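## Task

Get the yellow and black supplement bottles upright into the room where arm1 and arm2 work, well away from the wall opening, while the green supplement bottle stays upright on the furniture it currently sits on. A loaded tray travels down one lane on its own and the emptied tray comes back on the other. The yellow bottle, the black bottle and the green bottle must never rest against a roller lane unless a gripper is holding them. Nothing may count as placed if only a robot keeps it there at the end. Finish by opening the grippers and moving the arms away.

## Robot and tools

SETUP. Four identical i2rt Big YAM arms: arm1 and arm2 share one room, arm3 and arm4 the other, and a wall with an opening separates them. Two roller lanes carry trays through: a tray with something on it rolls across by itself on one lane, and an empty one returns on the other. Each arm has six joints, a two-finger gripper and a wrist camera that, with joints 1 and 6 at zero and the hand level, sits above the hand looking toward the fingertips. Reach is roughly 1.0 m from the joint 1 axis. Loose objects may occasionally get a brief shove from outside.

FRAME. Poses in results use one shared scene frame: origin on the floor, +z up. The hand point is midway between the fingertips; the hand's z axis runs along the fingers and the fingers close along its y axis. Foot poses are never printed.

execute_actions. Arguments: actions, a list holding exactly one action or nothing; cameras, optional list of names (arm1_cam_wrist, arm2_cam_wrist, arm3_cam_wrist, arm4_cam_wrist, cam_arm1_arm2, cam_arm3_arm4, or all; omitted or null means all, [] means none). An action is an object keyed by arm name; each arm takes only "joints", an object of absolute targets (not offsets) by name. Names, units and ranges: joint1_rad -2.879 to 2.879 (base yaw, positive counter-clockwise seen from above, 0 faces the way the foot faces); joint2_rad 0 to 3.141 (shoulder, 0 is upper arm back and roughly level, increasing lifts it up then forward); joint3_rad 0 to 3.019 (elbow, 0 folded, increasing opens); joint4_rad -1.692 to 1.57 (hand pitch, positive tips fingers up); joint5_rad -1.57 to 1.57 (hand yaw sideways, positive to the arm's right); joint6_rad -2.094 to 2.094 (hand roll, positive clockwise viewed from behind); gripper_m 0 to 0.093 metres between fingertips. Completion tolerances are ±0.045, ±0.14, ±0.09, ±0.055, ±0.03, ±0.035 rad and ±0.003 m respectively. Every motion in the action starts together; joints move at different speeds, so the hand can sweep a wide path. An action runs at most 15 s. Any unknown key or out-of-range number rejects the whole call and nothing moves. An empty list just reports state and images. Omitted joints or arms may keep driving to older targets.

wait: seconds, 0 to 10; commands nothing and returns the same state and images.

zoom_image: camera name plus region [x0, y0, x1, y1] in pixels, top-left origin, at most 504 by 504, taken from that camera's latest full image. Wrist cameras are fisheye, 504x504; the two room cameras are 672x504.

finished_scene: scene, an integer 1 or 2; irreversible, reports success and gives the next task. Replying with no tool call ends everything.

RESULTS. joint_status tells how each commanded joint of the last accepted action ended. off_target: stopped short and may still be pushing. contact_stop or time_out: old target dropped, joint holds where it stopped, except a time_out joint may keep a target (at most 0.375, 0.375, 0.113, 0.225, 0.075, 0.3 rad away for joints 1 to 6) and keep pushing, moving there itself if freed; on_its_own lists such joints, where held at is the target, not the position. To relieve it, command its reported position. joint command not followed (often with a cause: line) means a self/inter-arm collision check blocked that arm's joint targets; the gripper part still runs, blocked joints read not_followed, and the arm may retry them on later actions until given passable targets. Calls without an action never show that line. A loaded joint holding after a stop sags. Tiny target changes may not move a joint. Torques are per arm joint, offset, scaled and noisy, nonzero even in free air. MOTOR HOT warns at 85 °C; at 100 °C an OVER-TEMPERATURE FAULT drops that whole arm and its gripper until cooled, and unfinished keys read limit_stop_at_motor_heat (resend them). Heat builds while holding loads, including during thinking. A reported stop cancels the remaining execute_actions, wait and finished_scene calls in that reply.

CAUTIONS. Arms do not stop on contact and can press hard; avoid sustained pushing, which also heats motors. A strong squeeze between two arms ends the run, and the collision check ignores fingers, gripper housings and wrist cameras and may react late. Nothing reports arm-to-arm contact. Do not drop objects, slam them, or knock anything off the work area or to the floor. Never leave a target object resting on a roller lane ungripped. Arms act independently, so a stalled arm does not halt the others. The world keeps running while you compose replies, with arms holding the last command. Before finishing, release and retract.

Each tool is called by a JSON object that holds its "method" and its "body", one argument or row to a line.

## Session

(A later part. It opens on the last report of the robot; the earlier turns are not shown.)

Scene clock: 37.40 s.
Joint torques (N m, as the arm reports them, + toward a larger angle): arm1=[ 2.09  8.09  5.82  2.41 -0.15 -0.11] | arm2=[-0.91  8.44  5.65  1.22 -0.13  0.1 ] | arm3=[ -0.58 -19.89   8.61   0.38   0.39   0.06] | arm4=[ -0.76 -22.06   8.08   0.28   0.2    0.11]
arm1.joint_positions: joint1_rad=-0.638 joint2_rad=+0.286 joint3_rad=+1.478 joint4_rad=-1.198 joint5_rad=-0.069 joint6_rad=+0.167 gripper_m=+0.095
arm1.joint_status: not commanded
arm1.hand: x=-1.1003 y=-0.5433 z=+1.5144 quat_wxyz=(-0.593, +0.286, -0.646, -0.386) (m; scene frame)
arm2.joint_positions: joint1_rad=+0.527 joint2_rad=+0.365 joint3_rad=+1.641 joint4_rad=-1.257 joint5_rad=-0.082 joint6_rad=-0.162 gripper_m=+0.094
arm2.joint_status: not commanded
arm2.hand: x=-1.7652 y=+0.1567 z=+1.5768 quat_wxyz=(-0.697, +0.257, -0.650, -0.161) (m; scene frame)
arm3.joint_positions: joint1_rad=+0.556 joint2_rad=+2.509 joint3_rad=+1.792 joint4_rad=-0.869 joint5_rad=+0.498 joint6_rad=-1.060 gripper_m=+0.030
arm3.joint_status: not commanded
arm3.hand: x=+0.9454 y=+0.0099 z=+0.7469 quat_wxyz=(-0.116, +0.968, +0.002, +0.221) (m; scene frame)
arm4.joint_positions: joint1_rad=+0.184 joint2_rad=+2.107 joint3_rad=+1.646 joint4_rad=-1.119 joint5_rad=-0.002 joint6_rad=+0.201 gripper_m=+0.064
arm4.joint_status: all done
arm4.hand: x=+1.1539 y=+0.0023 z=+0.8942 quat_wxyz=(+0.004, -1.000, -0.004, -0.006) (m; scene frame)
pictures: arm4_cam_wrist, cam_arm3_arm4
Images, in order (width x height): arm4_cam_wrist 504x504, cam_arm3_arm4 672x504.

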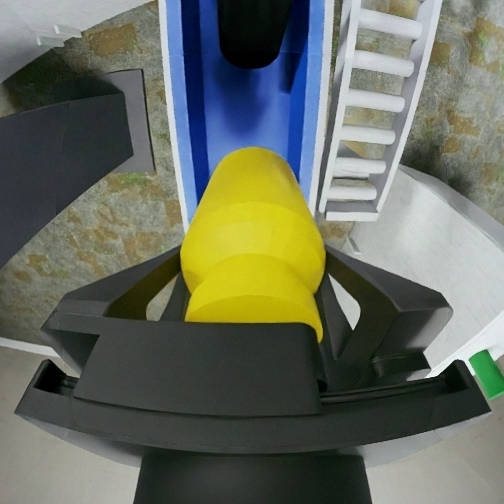

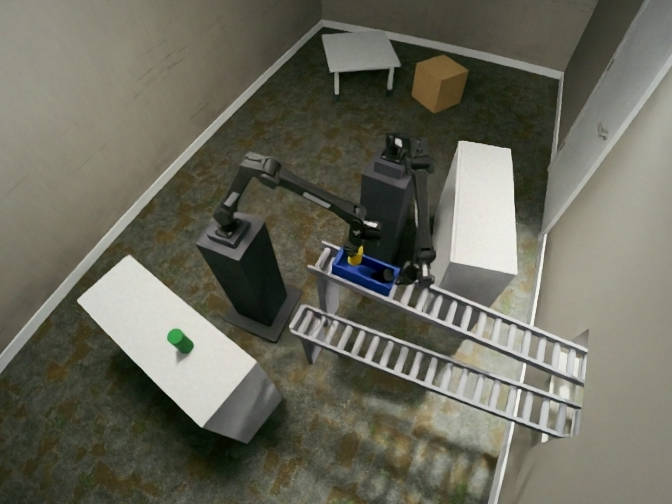

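{"method": "execute_actions", "body": {
  "actions": [
    {"arm4":{"joints":{"joint2_rad":2.235,"joint4_rad":-0.945}}}
  ],
  "cameras": ["arm4_cam_wrist"]
}}

{"method": "execute_actions", "body": {
  "actions": [
    {"arm4":{"joints":{"joint1_rad":0.163,"joint2_rad":2.34,"joint3_rad":1.845,"joint4_rad":-1.02}}}
  ],
  "cameras": ["arm4_cam_wrist","cam_arm3_arm4"]
}}

Scene clock: 39.33 s.
Joint torques (N m, as the arm reports them, + toward a larger angle): arm1=[ 2.08  8.08  5.84  2.41 -0.15 -0.11] | arm2=[-0.77  8.53  5.71  1.24 -0.13  0.1 ] | arm3=[ -0.62 -19.87   8.6    0.37   0.4    0.06] | arm4=[ -0.8  -23.26   7.48   0.32   0.2    0.11]
arm1.joint_positions: joint1_rad=-0.638 joint2_rad=+0.286 joint3_rad=+1.478 joint4_rad=-1.198 joint5_rad=-0.069 joint6_rad=+0.167 gripper_m=+0.095
arm1.joint_status: not commanded
arm1.hand: x=-1.1003 y=-0.5433 z=+1.5144 quat_wxyz=(-0.593, +0.286, -0.646, -0.386) (m; scene frame)
arm2.joint_positions: joint1_rad=+0.527 joint2_rad=+0.365 joint3_rad=+1.641 joint4_rad=-1.257 joint5_rad=-0.082 joint6_rad=-0.162 gripper_m=+0.094
arm2.joint_status: not commanded
arm2.hand: x=-1.7652 y=+0.1567 z=+1.5768 quat_wxyz=(-0.697, +0.257, -0.650, -0.161) (m; scene frame)
arm3.joint_positions: joint1_rad=+0.556 joint2_rad=+2.509 joint3_rad=+1.792 joint4_rad=-0.869 joint5_rad=+0.498 joint6_rad=-1.060 gripper_m=+0.030
arm3.joint_status: not commanded
arm3.hand: x=+0.9454 y=+0.0099 z=+0.7469 quat_wxyz=(-0.116, +0.968, +0.002, +0.221) (m; scene frame)
arm4.joint_positions: joint1_rad=+0.184 joint2_rad=+2.266 joint3_rad=+1.646 joint4_rad=-0.955 joint5_rad=-0.002 joint6_rad=+0.201 gripper_m=+0.064
arm4.joint_status: all done
arm4.hand: x=+1.1416 y=+0.0004 z=+0.7985 quat_wxyz=(+0.003, -1.000, -0.004, -0.004) (m; scene frame)
pictures: arm4_cam_wrist
Images, in order (width x height): arm4_cam_wrist 504x504.

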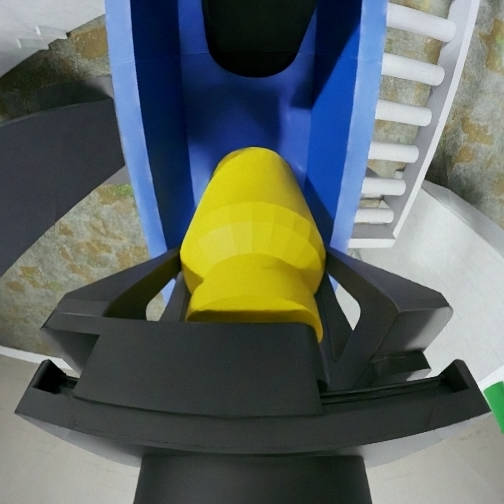

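Scene clock: 40.20 s.
Joint torques (N m, as the arm reports them, + toward a larger angle): arm1=[ 2.13  8.14  5.84  2.41 -0.16 -0.11] | arm2=[-0.85  8.44  5.72  1.25 -0.13  0.08] | arm3=[ -0.54 -19.83   8.6    0.37   0.39   0.06] | arm4=[ -0.74 -21.86   9.76  -0.42   0.19   0.11]
arm1.joint_positions: joint1_rad=-0.638 joint2_rad=+0.286 joint3_rad=+1.478 joint4_rad=-1.198 joint5_rad=-0.069 joint6_rad=+0.167 gripper_m=+0.095
arm1.joint_status: not commanded
arm1.hand: x=-1.1003 y=-0.5433 z=+1.5144 quat_wxyz=(-0.593, +0.286, -0.646, -0.386) (m; scene frame)
arm2.joint_positions: joint1_rad=+0.527 joint2_rad=+0.365 joint3_rad=+1.641 joint4_rad=-1.257 joint5_rad=-0.082 joint6_rad=-0.162 gripper_m=+0.094
arm2.joint_status: not commanded
arm2.hand: x=-1.7652 y=+0.1567 z=+1.5768 quat_wxyz=(-0.697, +0.257, -0.650, -0.161) (m; scene frame)
arm3.joint_positions: joint1_rad=+0.556 joint2_rad=+2.509 joint3_rad=+1.792 joint4_rad=-0.869 joint5_rad=+0.498 joint6_rad=-1.060 gripper_m=+0.030
arm3.joint_status: not commanded
arm3.hand: x=+0.9454 y=+0.0099 z=+0.7469 quat_wxyz=(-0.116, +0.968, +0.002, +0.221) (m; scene frame)
arm4.joint_positions: joint1_rad=+0.171 joint2_rad=+2.341 joint3_rad=+1.792 joint4_rad=-1.010 joint5_rad=-0.002 joint6_rad=+0.201 gripper_m=+0.064
arm4.joint_status: all done
arm4.hand: x=+1.1040 y=+0.0012 z=+0.7982 quat_wxyz=(+0.002, -1.000, +0.002, +0.004) (m; scene frame)
pictures: arm4_cam_wrist, cam_arm3_arm4
Images, in order (width x height): arm4_cam_wrist 504x504, cam_arm3_arm4 672x504.

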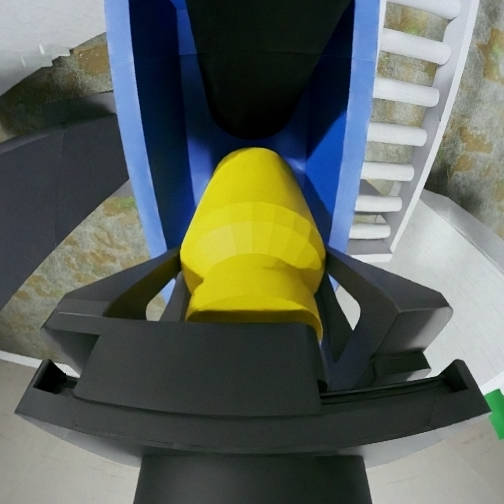

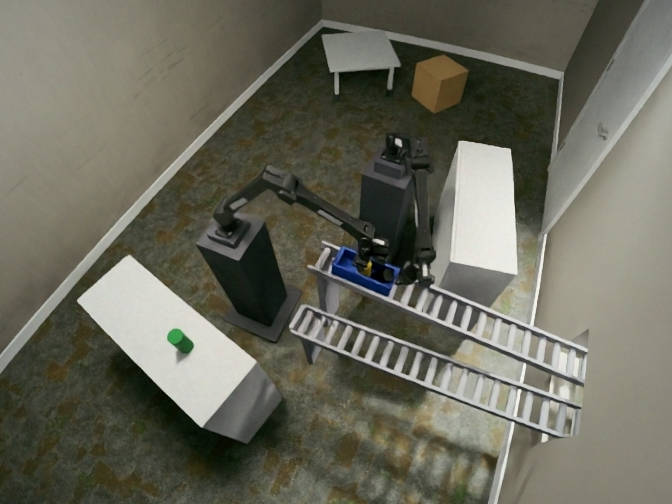

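{"method": "execute_actions", "body": {
  "actions": [
    {"arm4":{"joints":{"joint2_rad":2.40,"joint4_rad":-0.93}}}
  ],
  "cameras": []
}}

{"method": "execute_actions", "body": {
  "actions": [
    {"arm4":{"joints":{"joint1_rad":0.155,"joint2_rad":2.44,"joint3_rad":1.98,"joint4_rad":-0.98}}}
  ],
  "cameras": ["arm4_cam_wrist","cam_arm3_arm4"]
}}

Scene clock: 43.60 s.
Joint torques (N m, as the arm reports them, + toward a larger angle): arm1=[ 2.08  8.1   5.83  2.42 -0.15 -0.11] | arm2=[-0.88  8.66  5.69  1.21 -0.13  0.1 ] | arm3=[ -0.34 -19.83   8.59   0.35   0.39   0.06] | arm4=[ -0.67 -20.03   9.04   0.67   0.12   0.11]
arm1.joint_positions: joint1_rad=-0.638 joint2_rad=+0.286 joint3_rad=+1.478 joint4_rad=-1.198 joint5_rad=-0.069 joint6_rad=+0.167 gripper_m=+0.095
arm1.joint_status: not commanded
arm1.hand: x=-1.1003 y=-0.5433 z=+1.5144 quat_wxyz=(-0.593, +0.286, -0.646, -0.386) (m; scene frame)
arm2.joint_positions: joint1_rad=+0.527 joint2_rad=+0.365 joint3_rad=+1.641 joint4_rad=-1.257 joint5_rad=-0.082 joint6_rad=-0.162 gripper_m=+0.094
arm2.joint_status: not commanded
arm2.hand: x=-1.7652 y=+0.1567 z=+1.5768 quat_wxyz=(-0.697, +0.257, -0.650, -0.161) (m; scene frame)
arm3.joint_positions: joint1_rad=+0.557 joint2_rad=+2.509 joint3_rad=+1.792 joint4_rad=-0.868 joint5_rad=+0.497 joint6_rad=-1.060 gripper_m=+0.030
arm3.joint_status: not commanded
arm3.hand: x=+0.9448 y=+0.0099 z=+0.7469 quat_wxyz=(-0.116, +0.968, +0.002, +0.221) (m; scene frame)
arm4.joint_positions: joint1_rad=+0.170 joint2_rad=+2.375 joint3_rad=+1.802 joint4_rad=-0.945 joint5_rad=+0.000 joint6_rad=+0.201 gripper_m=+0.064
arm4.joint_status: all done
arm4.hand: x=+1.0914 y=-0.0006 z=+0.7803 quat_wxyz=(-0.001, -1.000, +0.002, +0.024) (m; scene frame)
pictures: none
No camera images: the call's "cameras" was empty. Leave "cameras" out to get every camera's image.

Scene clock: 44.33 s.
Joint torques (N m, as the arm reports them, + toward a larger angle): arm1=[ 2.08  8.12  5.84  2.41 -0.15 -0.11] | arm2=[-0.67  8.57  5.67  1.3  -0.14  0.1 ] | arm3=[ -0.81 -19.93   8.59   0.27   0.45   0.05] | arm4=[ -1.03 -22.47  10.46   0.04   0.12   0.11]
arm1.joint_positions: joint1_rad=-0.638 joint2_rad=+0.286 joint3_rad=+1.478 joint4_rad=-1.198 joint5_rad=-0.069 joint6_rad=+0.167 gripper_m=+0.095
arm1.joint_status: not commanded
arm1.hand: x=-1.1003 y=-0.5433 z=+1.5144 quat_wxyz=(-0.593, +0.286, -0.646, -0.386) (m; scene frame)
arm2.joint_positions: joint1_rad=+0.527 joint2_rad=+0.365 joint3_rad=+1.641 joint4_rad=-1.257 joint5_rad=-0.082 joint6_rad=-0.162 gripper_m=+0.094
arm2.joint_status: not commanded
arm2.hand: x=-1.7652 y=+0.1567 z=+1.5768 quat_wxyz=(-0.697, +0.257, -0.650, -0.161) (m; scene frame)
arm3.joint_positions: joint1_rad=+0.559 joint2_rad=+2.509 joint3_rad=+1.792 joint4_rad=-0.866 joint5_rad=+0.496 joint6_rad=-1.059 gripper_m=+0.030
arm3.joint_status: not commanded
arm3.hand: x=+0.9433 y=+0.0098 z=+0.7468 quat_wxyz=(-0.117, +0.968, +0.002, +0.220) (m; scene frame)
arm4.joint_positions: joint1_rad=+0.166 joint2_rad=+2.433 joint3_rad=+1.920 joint4_rad=-0.979 joint5_rad=+0.000 joint6_rad=+0.201 gripper_m=+0.064
arm4.joint_status: all done
arm4.hand: x=+1.0611 y=-0.0034 z=+0.7813 quat_wxyz=(-0.004, -0.999, +0.004, +0.038) (m; scene frame)
pictures: arm4_cam_wrist, cam_arm3_arm4
Images, in order (width x height): arm4_cam_wrist 504x504, cam_arm3_arm4 672x504.

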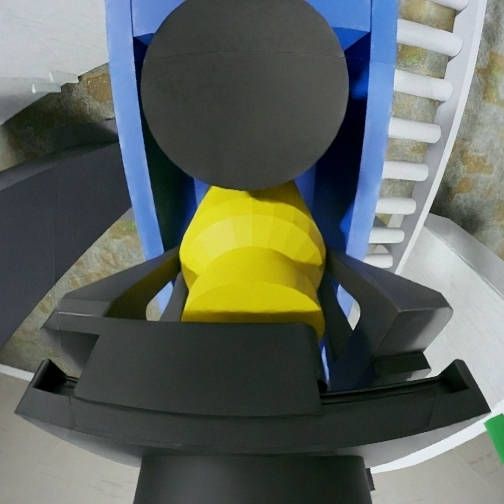

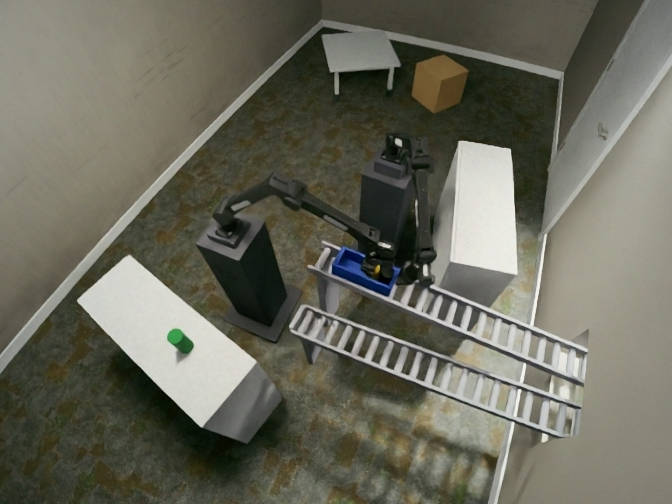

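Black is upright. Release.

{"method": "execute_actions", "body": {
  "actions": [
    {"arm4":{"joints":{"gripper_m":0.076,"joint4_rad":-1.02}}}
  ],
  "cameras": []
}}

{"method": "execute_actions", "body": {
  "actions": [
    {"arm4":{"joints":{"joint2_rad":2.0,"joint4_rad":-1.45}}}
  ],
  "cameras": ["arm4_cam_wrist","cam_arm3_arm4"]
}}

Scene clock: 47.47 s.
Joint torques (N m, as the arm reports them, + toward a larger angle): arm1=[ 2.12  8.13  5.83  2.42 -0.16 -0.11] | arm2=[-0.65  8.47  5.7   1.29 -0.11  0.09] | arm3=[ -0.8  -19.86   8.6    0.27   0.43   0.05] | arm4=[ -1.   -22.44   9.6   -0.34   0.12   0.11]
arm1.joint_positions: joint1_rad=-0.638 joint2_rad=+0.286 joint3_rad=+1.478 joint4_rad=-1.198 joint5_rad=-0.069 joint6_rad=+0.167 gripper_m=+0.095
arm1.joint_status: not commanded
arm1.hand: x=-1.1003 y=-0.5433 z=+1.5144 quat_wxyz=(-0.593, +0.286, -0.646, -0.386) (m; scene frame)
arm2.joint_positions: joint1_rad=+0.527 joint2_rad=+0.365 joint3_rad=+1.641 joint4_rad=-1.257 joint5_rad=-0.082 joint6_rad=-0.162 gripper_m=+0.094
arm2.joint_status: not commanded
arm2.hand: x=-1.7652 y=+0.1567 z=+1.5768 quat_wxyz=(-0.697, +0.257, -0.650, -0.161) (m; scene frame)
arm3.joint_positions: joint1_rad=+0.559 joint2_rad=+2.509 joint3_rad=+1.792 joint4_rad=-0.866 joint5_rad=+0.497 joint6_rad=-1.059 gripper_m=+0.030
arm3.joint_status: not commanded
arm3.hand: x=+0.9434 y=+0.0099 z=+0.7469 quat_wxyz=(-0.118, +0.968, +0.002, +0.220) (m; scene frame)
arm4.joint_positions: joint1_rad=+0.166 joint2_rad=+2.433 joint3_rad=+1.932 joint4_rad=-1.010 joint5_rad=+0.000 joint6_rad=+0.202 gripper_m=+0.076
arm4.joint_status: all done
arm4.hand: x=+1.0636 y=-0.0029 z=+0.7849 quat_wxyz=(-0.002, -1.000, +0.005, +0.028) (m; scene frame)
pictures: none
No camera images: the call's "cameras" was empty. Leave "cameras" out to get every camera's image.

Scene clock: 49.37 s.
Joint torques (N m, as the arm reports them, + toward a larger angle): arm1=[ 2.07  8.09  5.83  2.4  -0.15 -0.11] | arm2=[-1.1   8.54  5.65  1.21 -0.14  0.1 ] | arm3=[ -0.8  -19.9    8.57   0.28   0.42   0.05] | arm4=[ -1.03 -20.1    7.96  -0.26   0.12   0.1 ]
arm1.joint_positions: joint1_rad=-0.638 joint2_rad=+0.286 joint3_rad=+1.478 joint4_rad=-1.198 joint5_rad=-0.069 joint6_rad=+0.167 gripper_m=+0.095
arm1.joint_status: not commanded
arm1.hand: x=-1.1003 y=-0.5433 z=+1.5144 quat_wxyz=(-0.593, +0.286, -0.646, -0.386) (m; scene frame)
arm2.joint_positions: joint1_rad=+0.527 joint2_rad=+0.365 joint3_rad=+1.641 joint4_rad=-1.257 joint5_rad=-0.082 joint6_rad=-0.162 gripper_m=+0.094
arm2.joint_status: not commanded
arm2.hand: x=-1.7652 y=+0.1567 z=+1.5768 quat_wxyz=(-0.697, +0.257, -0.650, -0.161) (m; scene frame)
arm3.joint_positions: joint1_rad=+0.559 joint2_rad=+2.509 joint3_rad=+1.792 joint4_rad=-0.866 joint5_rad=+0.497 joint6_rad=-1.059 gripper_m=+0.030
arm3.joint_status: not commanded
arm3.hand: x=+0.9434 y=+0.0099 z=+0.7469 quat_wxyz=(-0.118, +0.968, +0.002, +0.220) (m; scene frame)
arm4.joint_positions: joint1_rad=+0.166 joint2_rad=+2.002 joint3_rad=+1.973 joint4_rad=-1.440 joint5_rad=+0.000 joint6_rad=+0.202 gripper_m=+0.076
arm4.joint_status: all done
arm4.hand: x=+1.1164 y=+0.0052 z=+1.0792 quat_wxyz=(-0.006, -0.999, +0.005, +0.049) (m; scene frame)
pictures: arm4_cam_wrist, cam_arm3_arm4
Images, in order (width x height): arm4_cam_wrist 504x504, cam_arm3_arm4 672x504.

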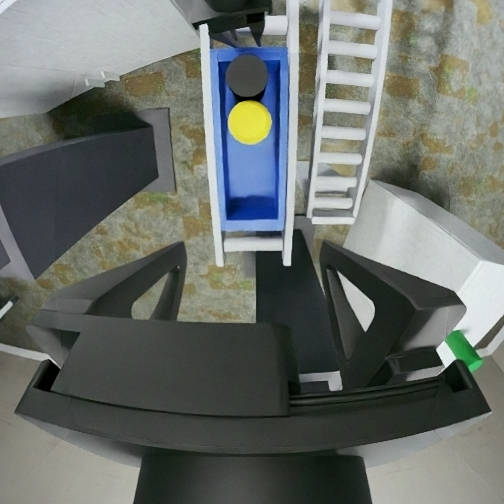

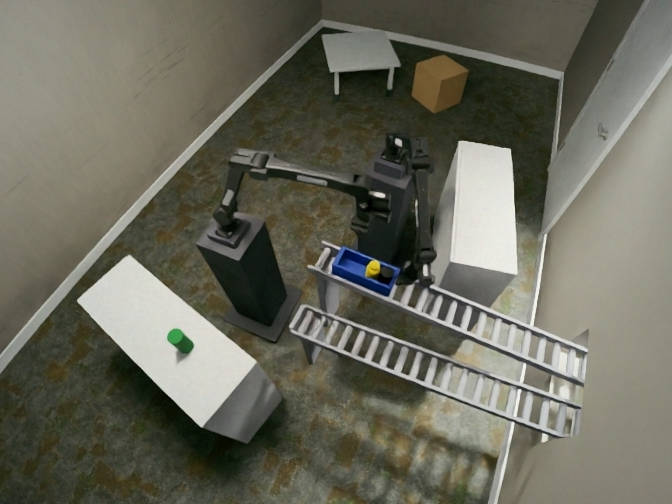

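{"method": "execute_actions", "body": {
  "actions": [
    {"arm3":{"joints":{"joint1_rad":0.7,"joint2_rad":2.1,"joint5_rad":0.2}},"arm4":{"joints":{"joint2_rad":1.7}}}
  ],
  "cameras": ["cam_arm3_arm4"]
}}

{"method": "wait", "body": {
  "seconds": 9
}}

Scene clock: 51.63 s.
Joint torques (N m, as the arm reports them, + toward a larger angle): arm1=[ 2.07  8.15  5.83  2.4  -0.16 -0.11] | arm2=[-0.92  8.6   5.64  1.25 -0.13  0.09] | arm3=[ -0.77 -17.38   9.38   0.98   0.05   0.07] | arm4=[ -1.   -15.85   8.72   0.37   0.12   0.1 ]
arm1.joint_positions: joint1_rad=-0.638 joint2_rad=+0.286 joint3_rad=+1.478 joint4_rad=-1.198 joint5_rad=-0.069 joint6_rad=+0.167 gripper_m=+0.095
arm1.joint_status: not commanded
arm1.hand: x=-1.1003 y=-0.5433 z=+1.5144 quat_wxyz=(-0.593, +0.286, -0.646, -0.386) (m; scene frame)
arm2.joint_positions: joint1_rad=+0.527 joint2_rad=+0.365 joint3_rad=+1.641 joint4_rad=-1.257 joint5_rad=-0.082 joint6_rad=-0.162 gripper_m=+0.094
arm2.joint_status: not commanded
arm2.hand: x=-1.7652 y=+0.1567 z=+1.5768 quat_wxyz=(-0.697, +0.257, -0.650, -0.161) (m; scene frame)
arm3.joint_positions: joint1_rad=+0.698 joint2_rad=+2.097 joint3_rad=+1.812 joint4_rad=-0.865 joint5_rad=+0.200 joint6_rad=-1.059 gripper_m=+0.030
arm3.joint_status: all done
arm3.hand: x=+0.7709 y=+0.0057 z=+1.0170 quat_wxyz=(-0.229, +0.972, +0.048, -0.030) (m; scene frame)
arm4.joint_positions: joint1_rad=+0.166 joint2_rad=+1.700 joint3_rad=+1.965 joint4_rad=-1.441 joint5_rad=+0.000 joint6_rad=+0.202 gripper_m=+0.076
arm4.joint_status: all done
arm4.hand: x=+1.1626 y=+0.0129 z=+1.2591 quat_wxyz=(-0.035, -0.981, +0.004, +0.191) (m; scene frame)
pictures: cam_arm3_arm4
Images, in order (width x height): cam_arm3_arm4 672x504.

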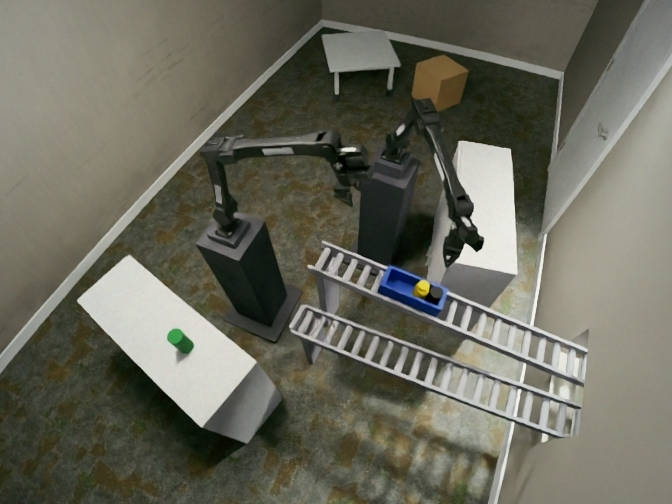

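Scene clock: 60.63 s.
Joint torques (N m, as the arm reports them, + toward a larger angle): arm1=[ 2.1   8.06  5.83  2.43 -0.15 -0.11] | arm2=[-0.8   8.61  5.71  1.26 -0.13  0.08] | arm3=[ -0.68 -17.14   9.5    0.95   0.05   0.07] | arm4=[ -0.95 -15.65   8.67   0.35   0.12   0.1 ]
arm1.joint_positions: joint1_rad=-0.638 joint2_rad=+0.286 joint3_rad=+1.478 joint4_rad=-1.198 joint5_rad=-0.069 joint6_rad=+0.167 gripper_m=+0.095
arm1.joint_status: not commanded
arm1.hand: x=-1.1003 y=-0.5433 z=+1.5144 quat_wxyz=(-0.593, +0.286, -0.646, -0.386) (m; scene frame)
arm2.joint_positions: joint1_rad=+0.527 joint2_rad=+0.365 joint3_rad=+1.641 joint4_rad=-1.257 joint5_rad=-0.082 joint6_rad=-0.162 gripper_m=+0.094
arm2.joint_status: not commanded
arm2.hand: x=-1.7652 y=+0.1567 z=+1.5768 quat_wxyz=(-0.697, +0.257, -0.650, -0.161) (m; scene frame)
arm3.joint_positions: joint1_rad=+0.698 joint2_rad=+2.097 joint3_rad=+1.812 joint4_rad=-0.865 joint5_rad=+0.200 joint6_rad=-1.059 gripper_m=+0.030
arm3.joint_status: all done
arm3.hand: x=+0.7709 y=+0.0057 z=+1.0170 quat_wxyz=(-0.229, +0.972, +0.048, -0.030) (m; scene frame)
arm4.joint_positions: joint1_rad=+0.166 joint2_rad=+1.700 joint3_rad=+1.965 joint4_rad=-1.441 joint5_rad=+0.000 joint6_rad=+0.202 gripper_m=+0.076
arm4.joint_status: all done
arm4.hand: x=+1.1626 y=+0.0129 z=+1.2591 quat_wxyz=(-0.035, -0.981, +0.004, +0.191) (m; scene frame)
wait: 9.00 s; at rest by 0.27 s
pictures: arm1_cam_wrist, arm2_cam_wrist, arm3_cam_wrist, arm4_cam_wrist, cam_arm1_arm2, cam_arm3_arm4
Images, in order (width x height): arm1_cam_wrist 504x504, arm2_cam_wrist 504x504, arm3_cam_wrist 504x504, arm4_cam_wrist 504x504, cam_arm1_arm2 672x504, cam_arm3_arm4 672x504.

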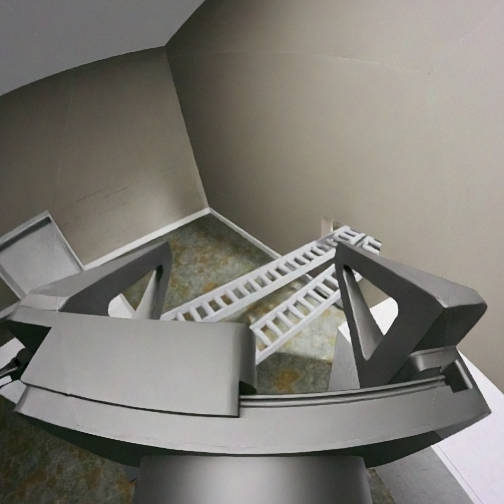

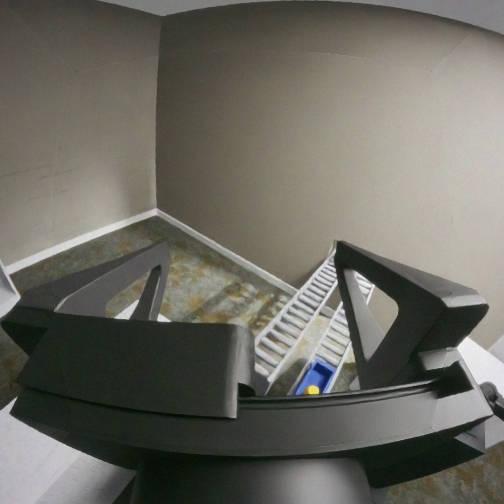

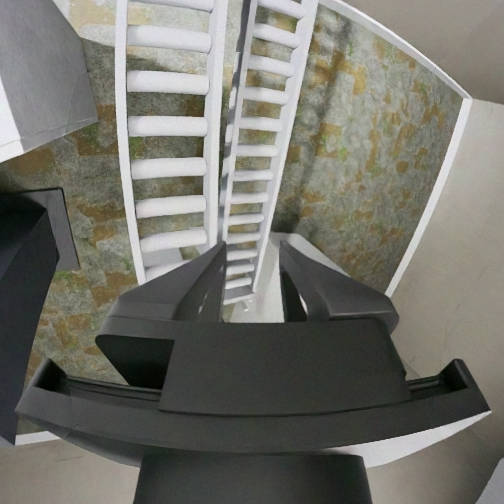

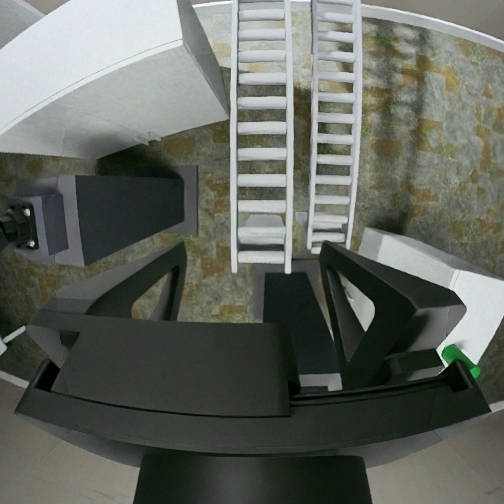

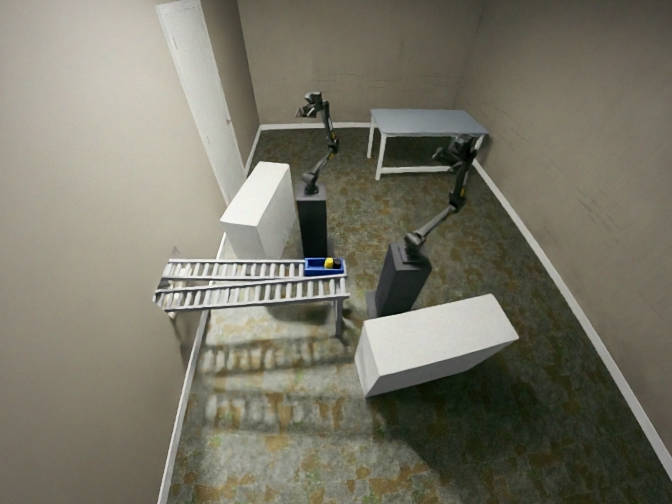

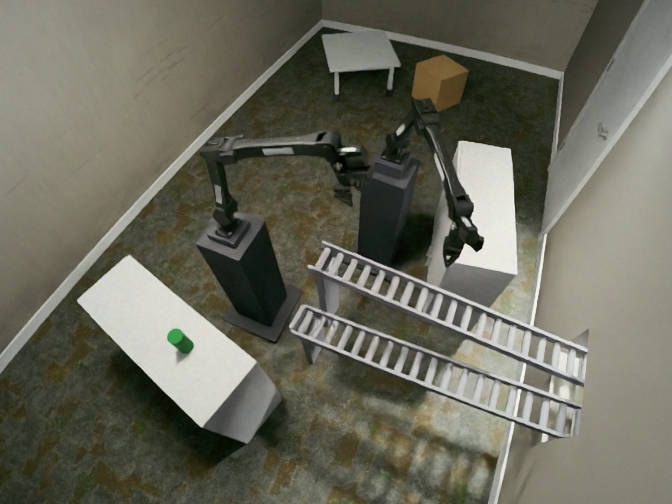

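{"method": "finished_scene", "body": {
  "scene": 2
}}

The scene is finished: the task was done.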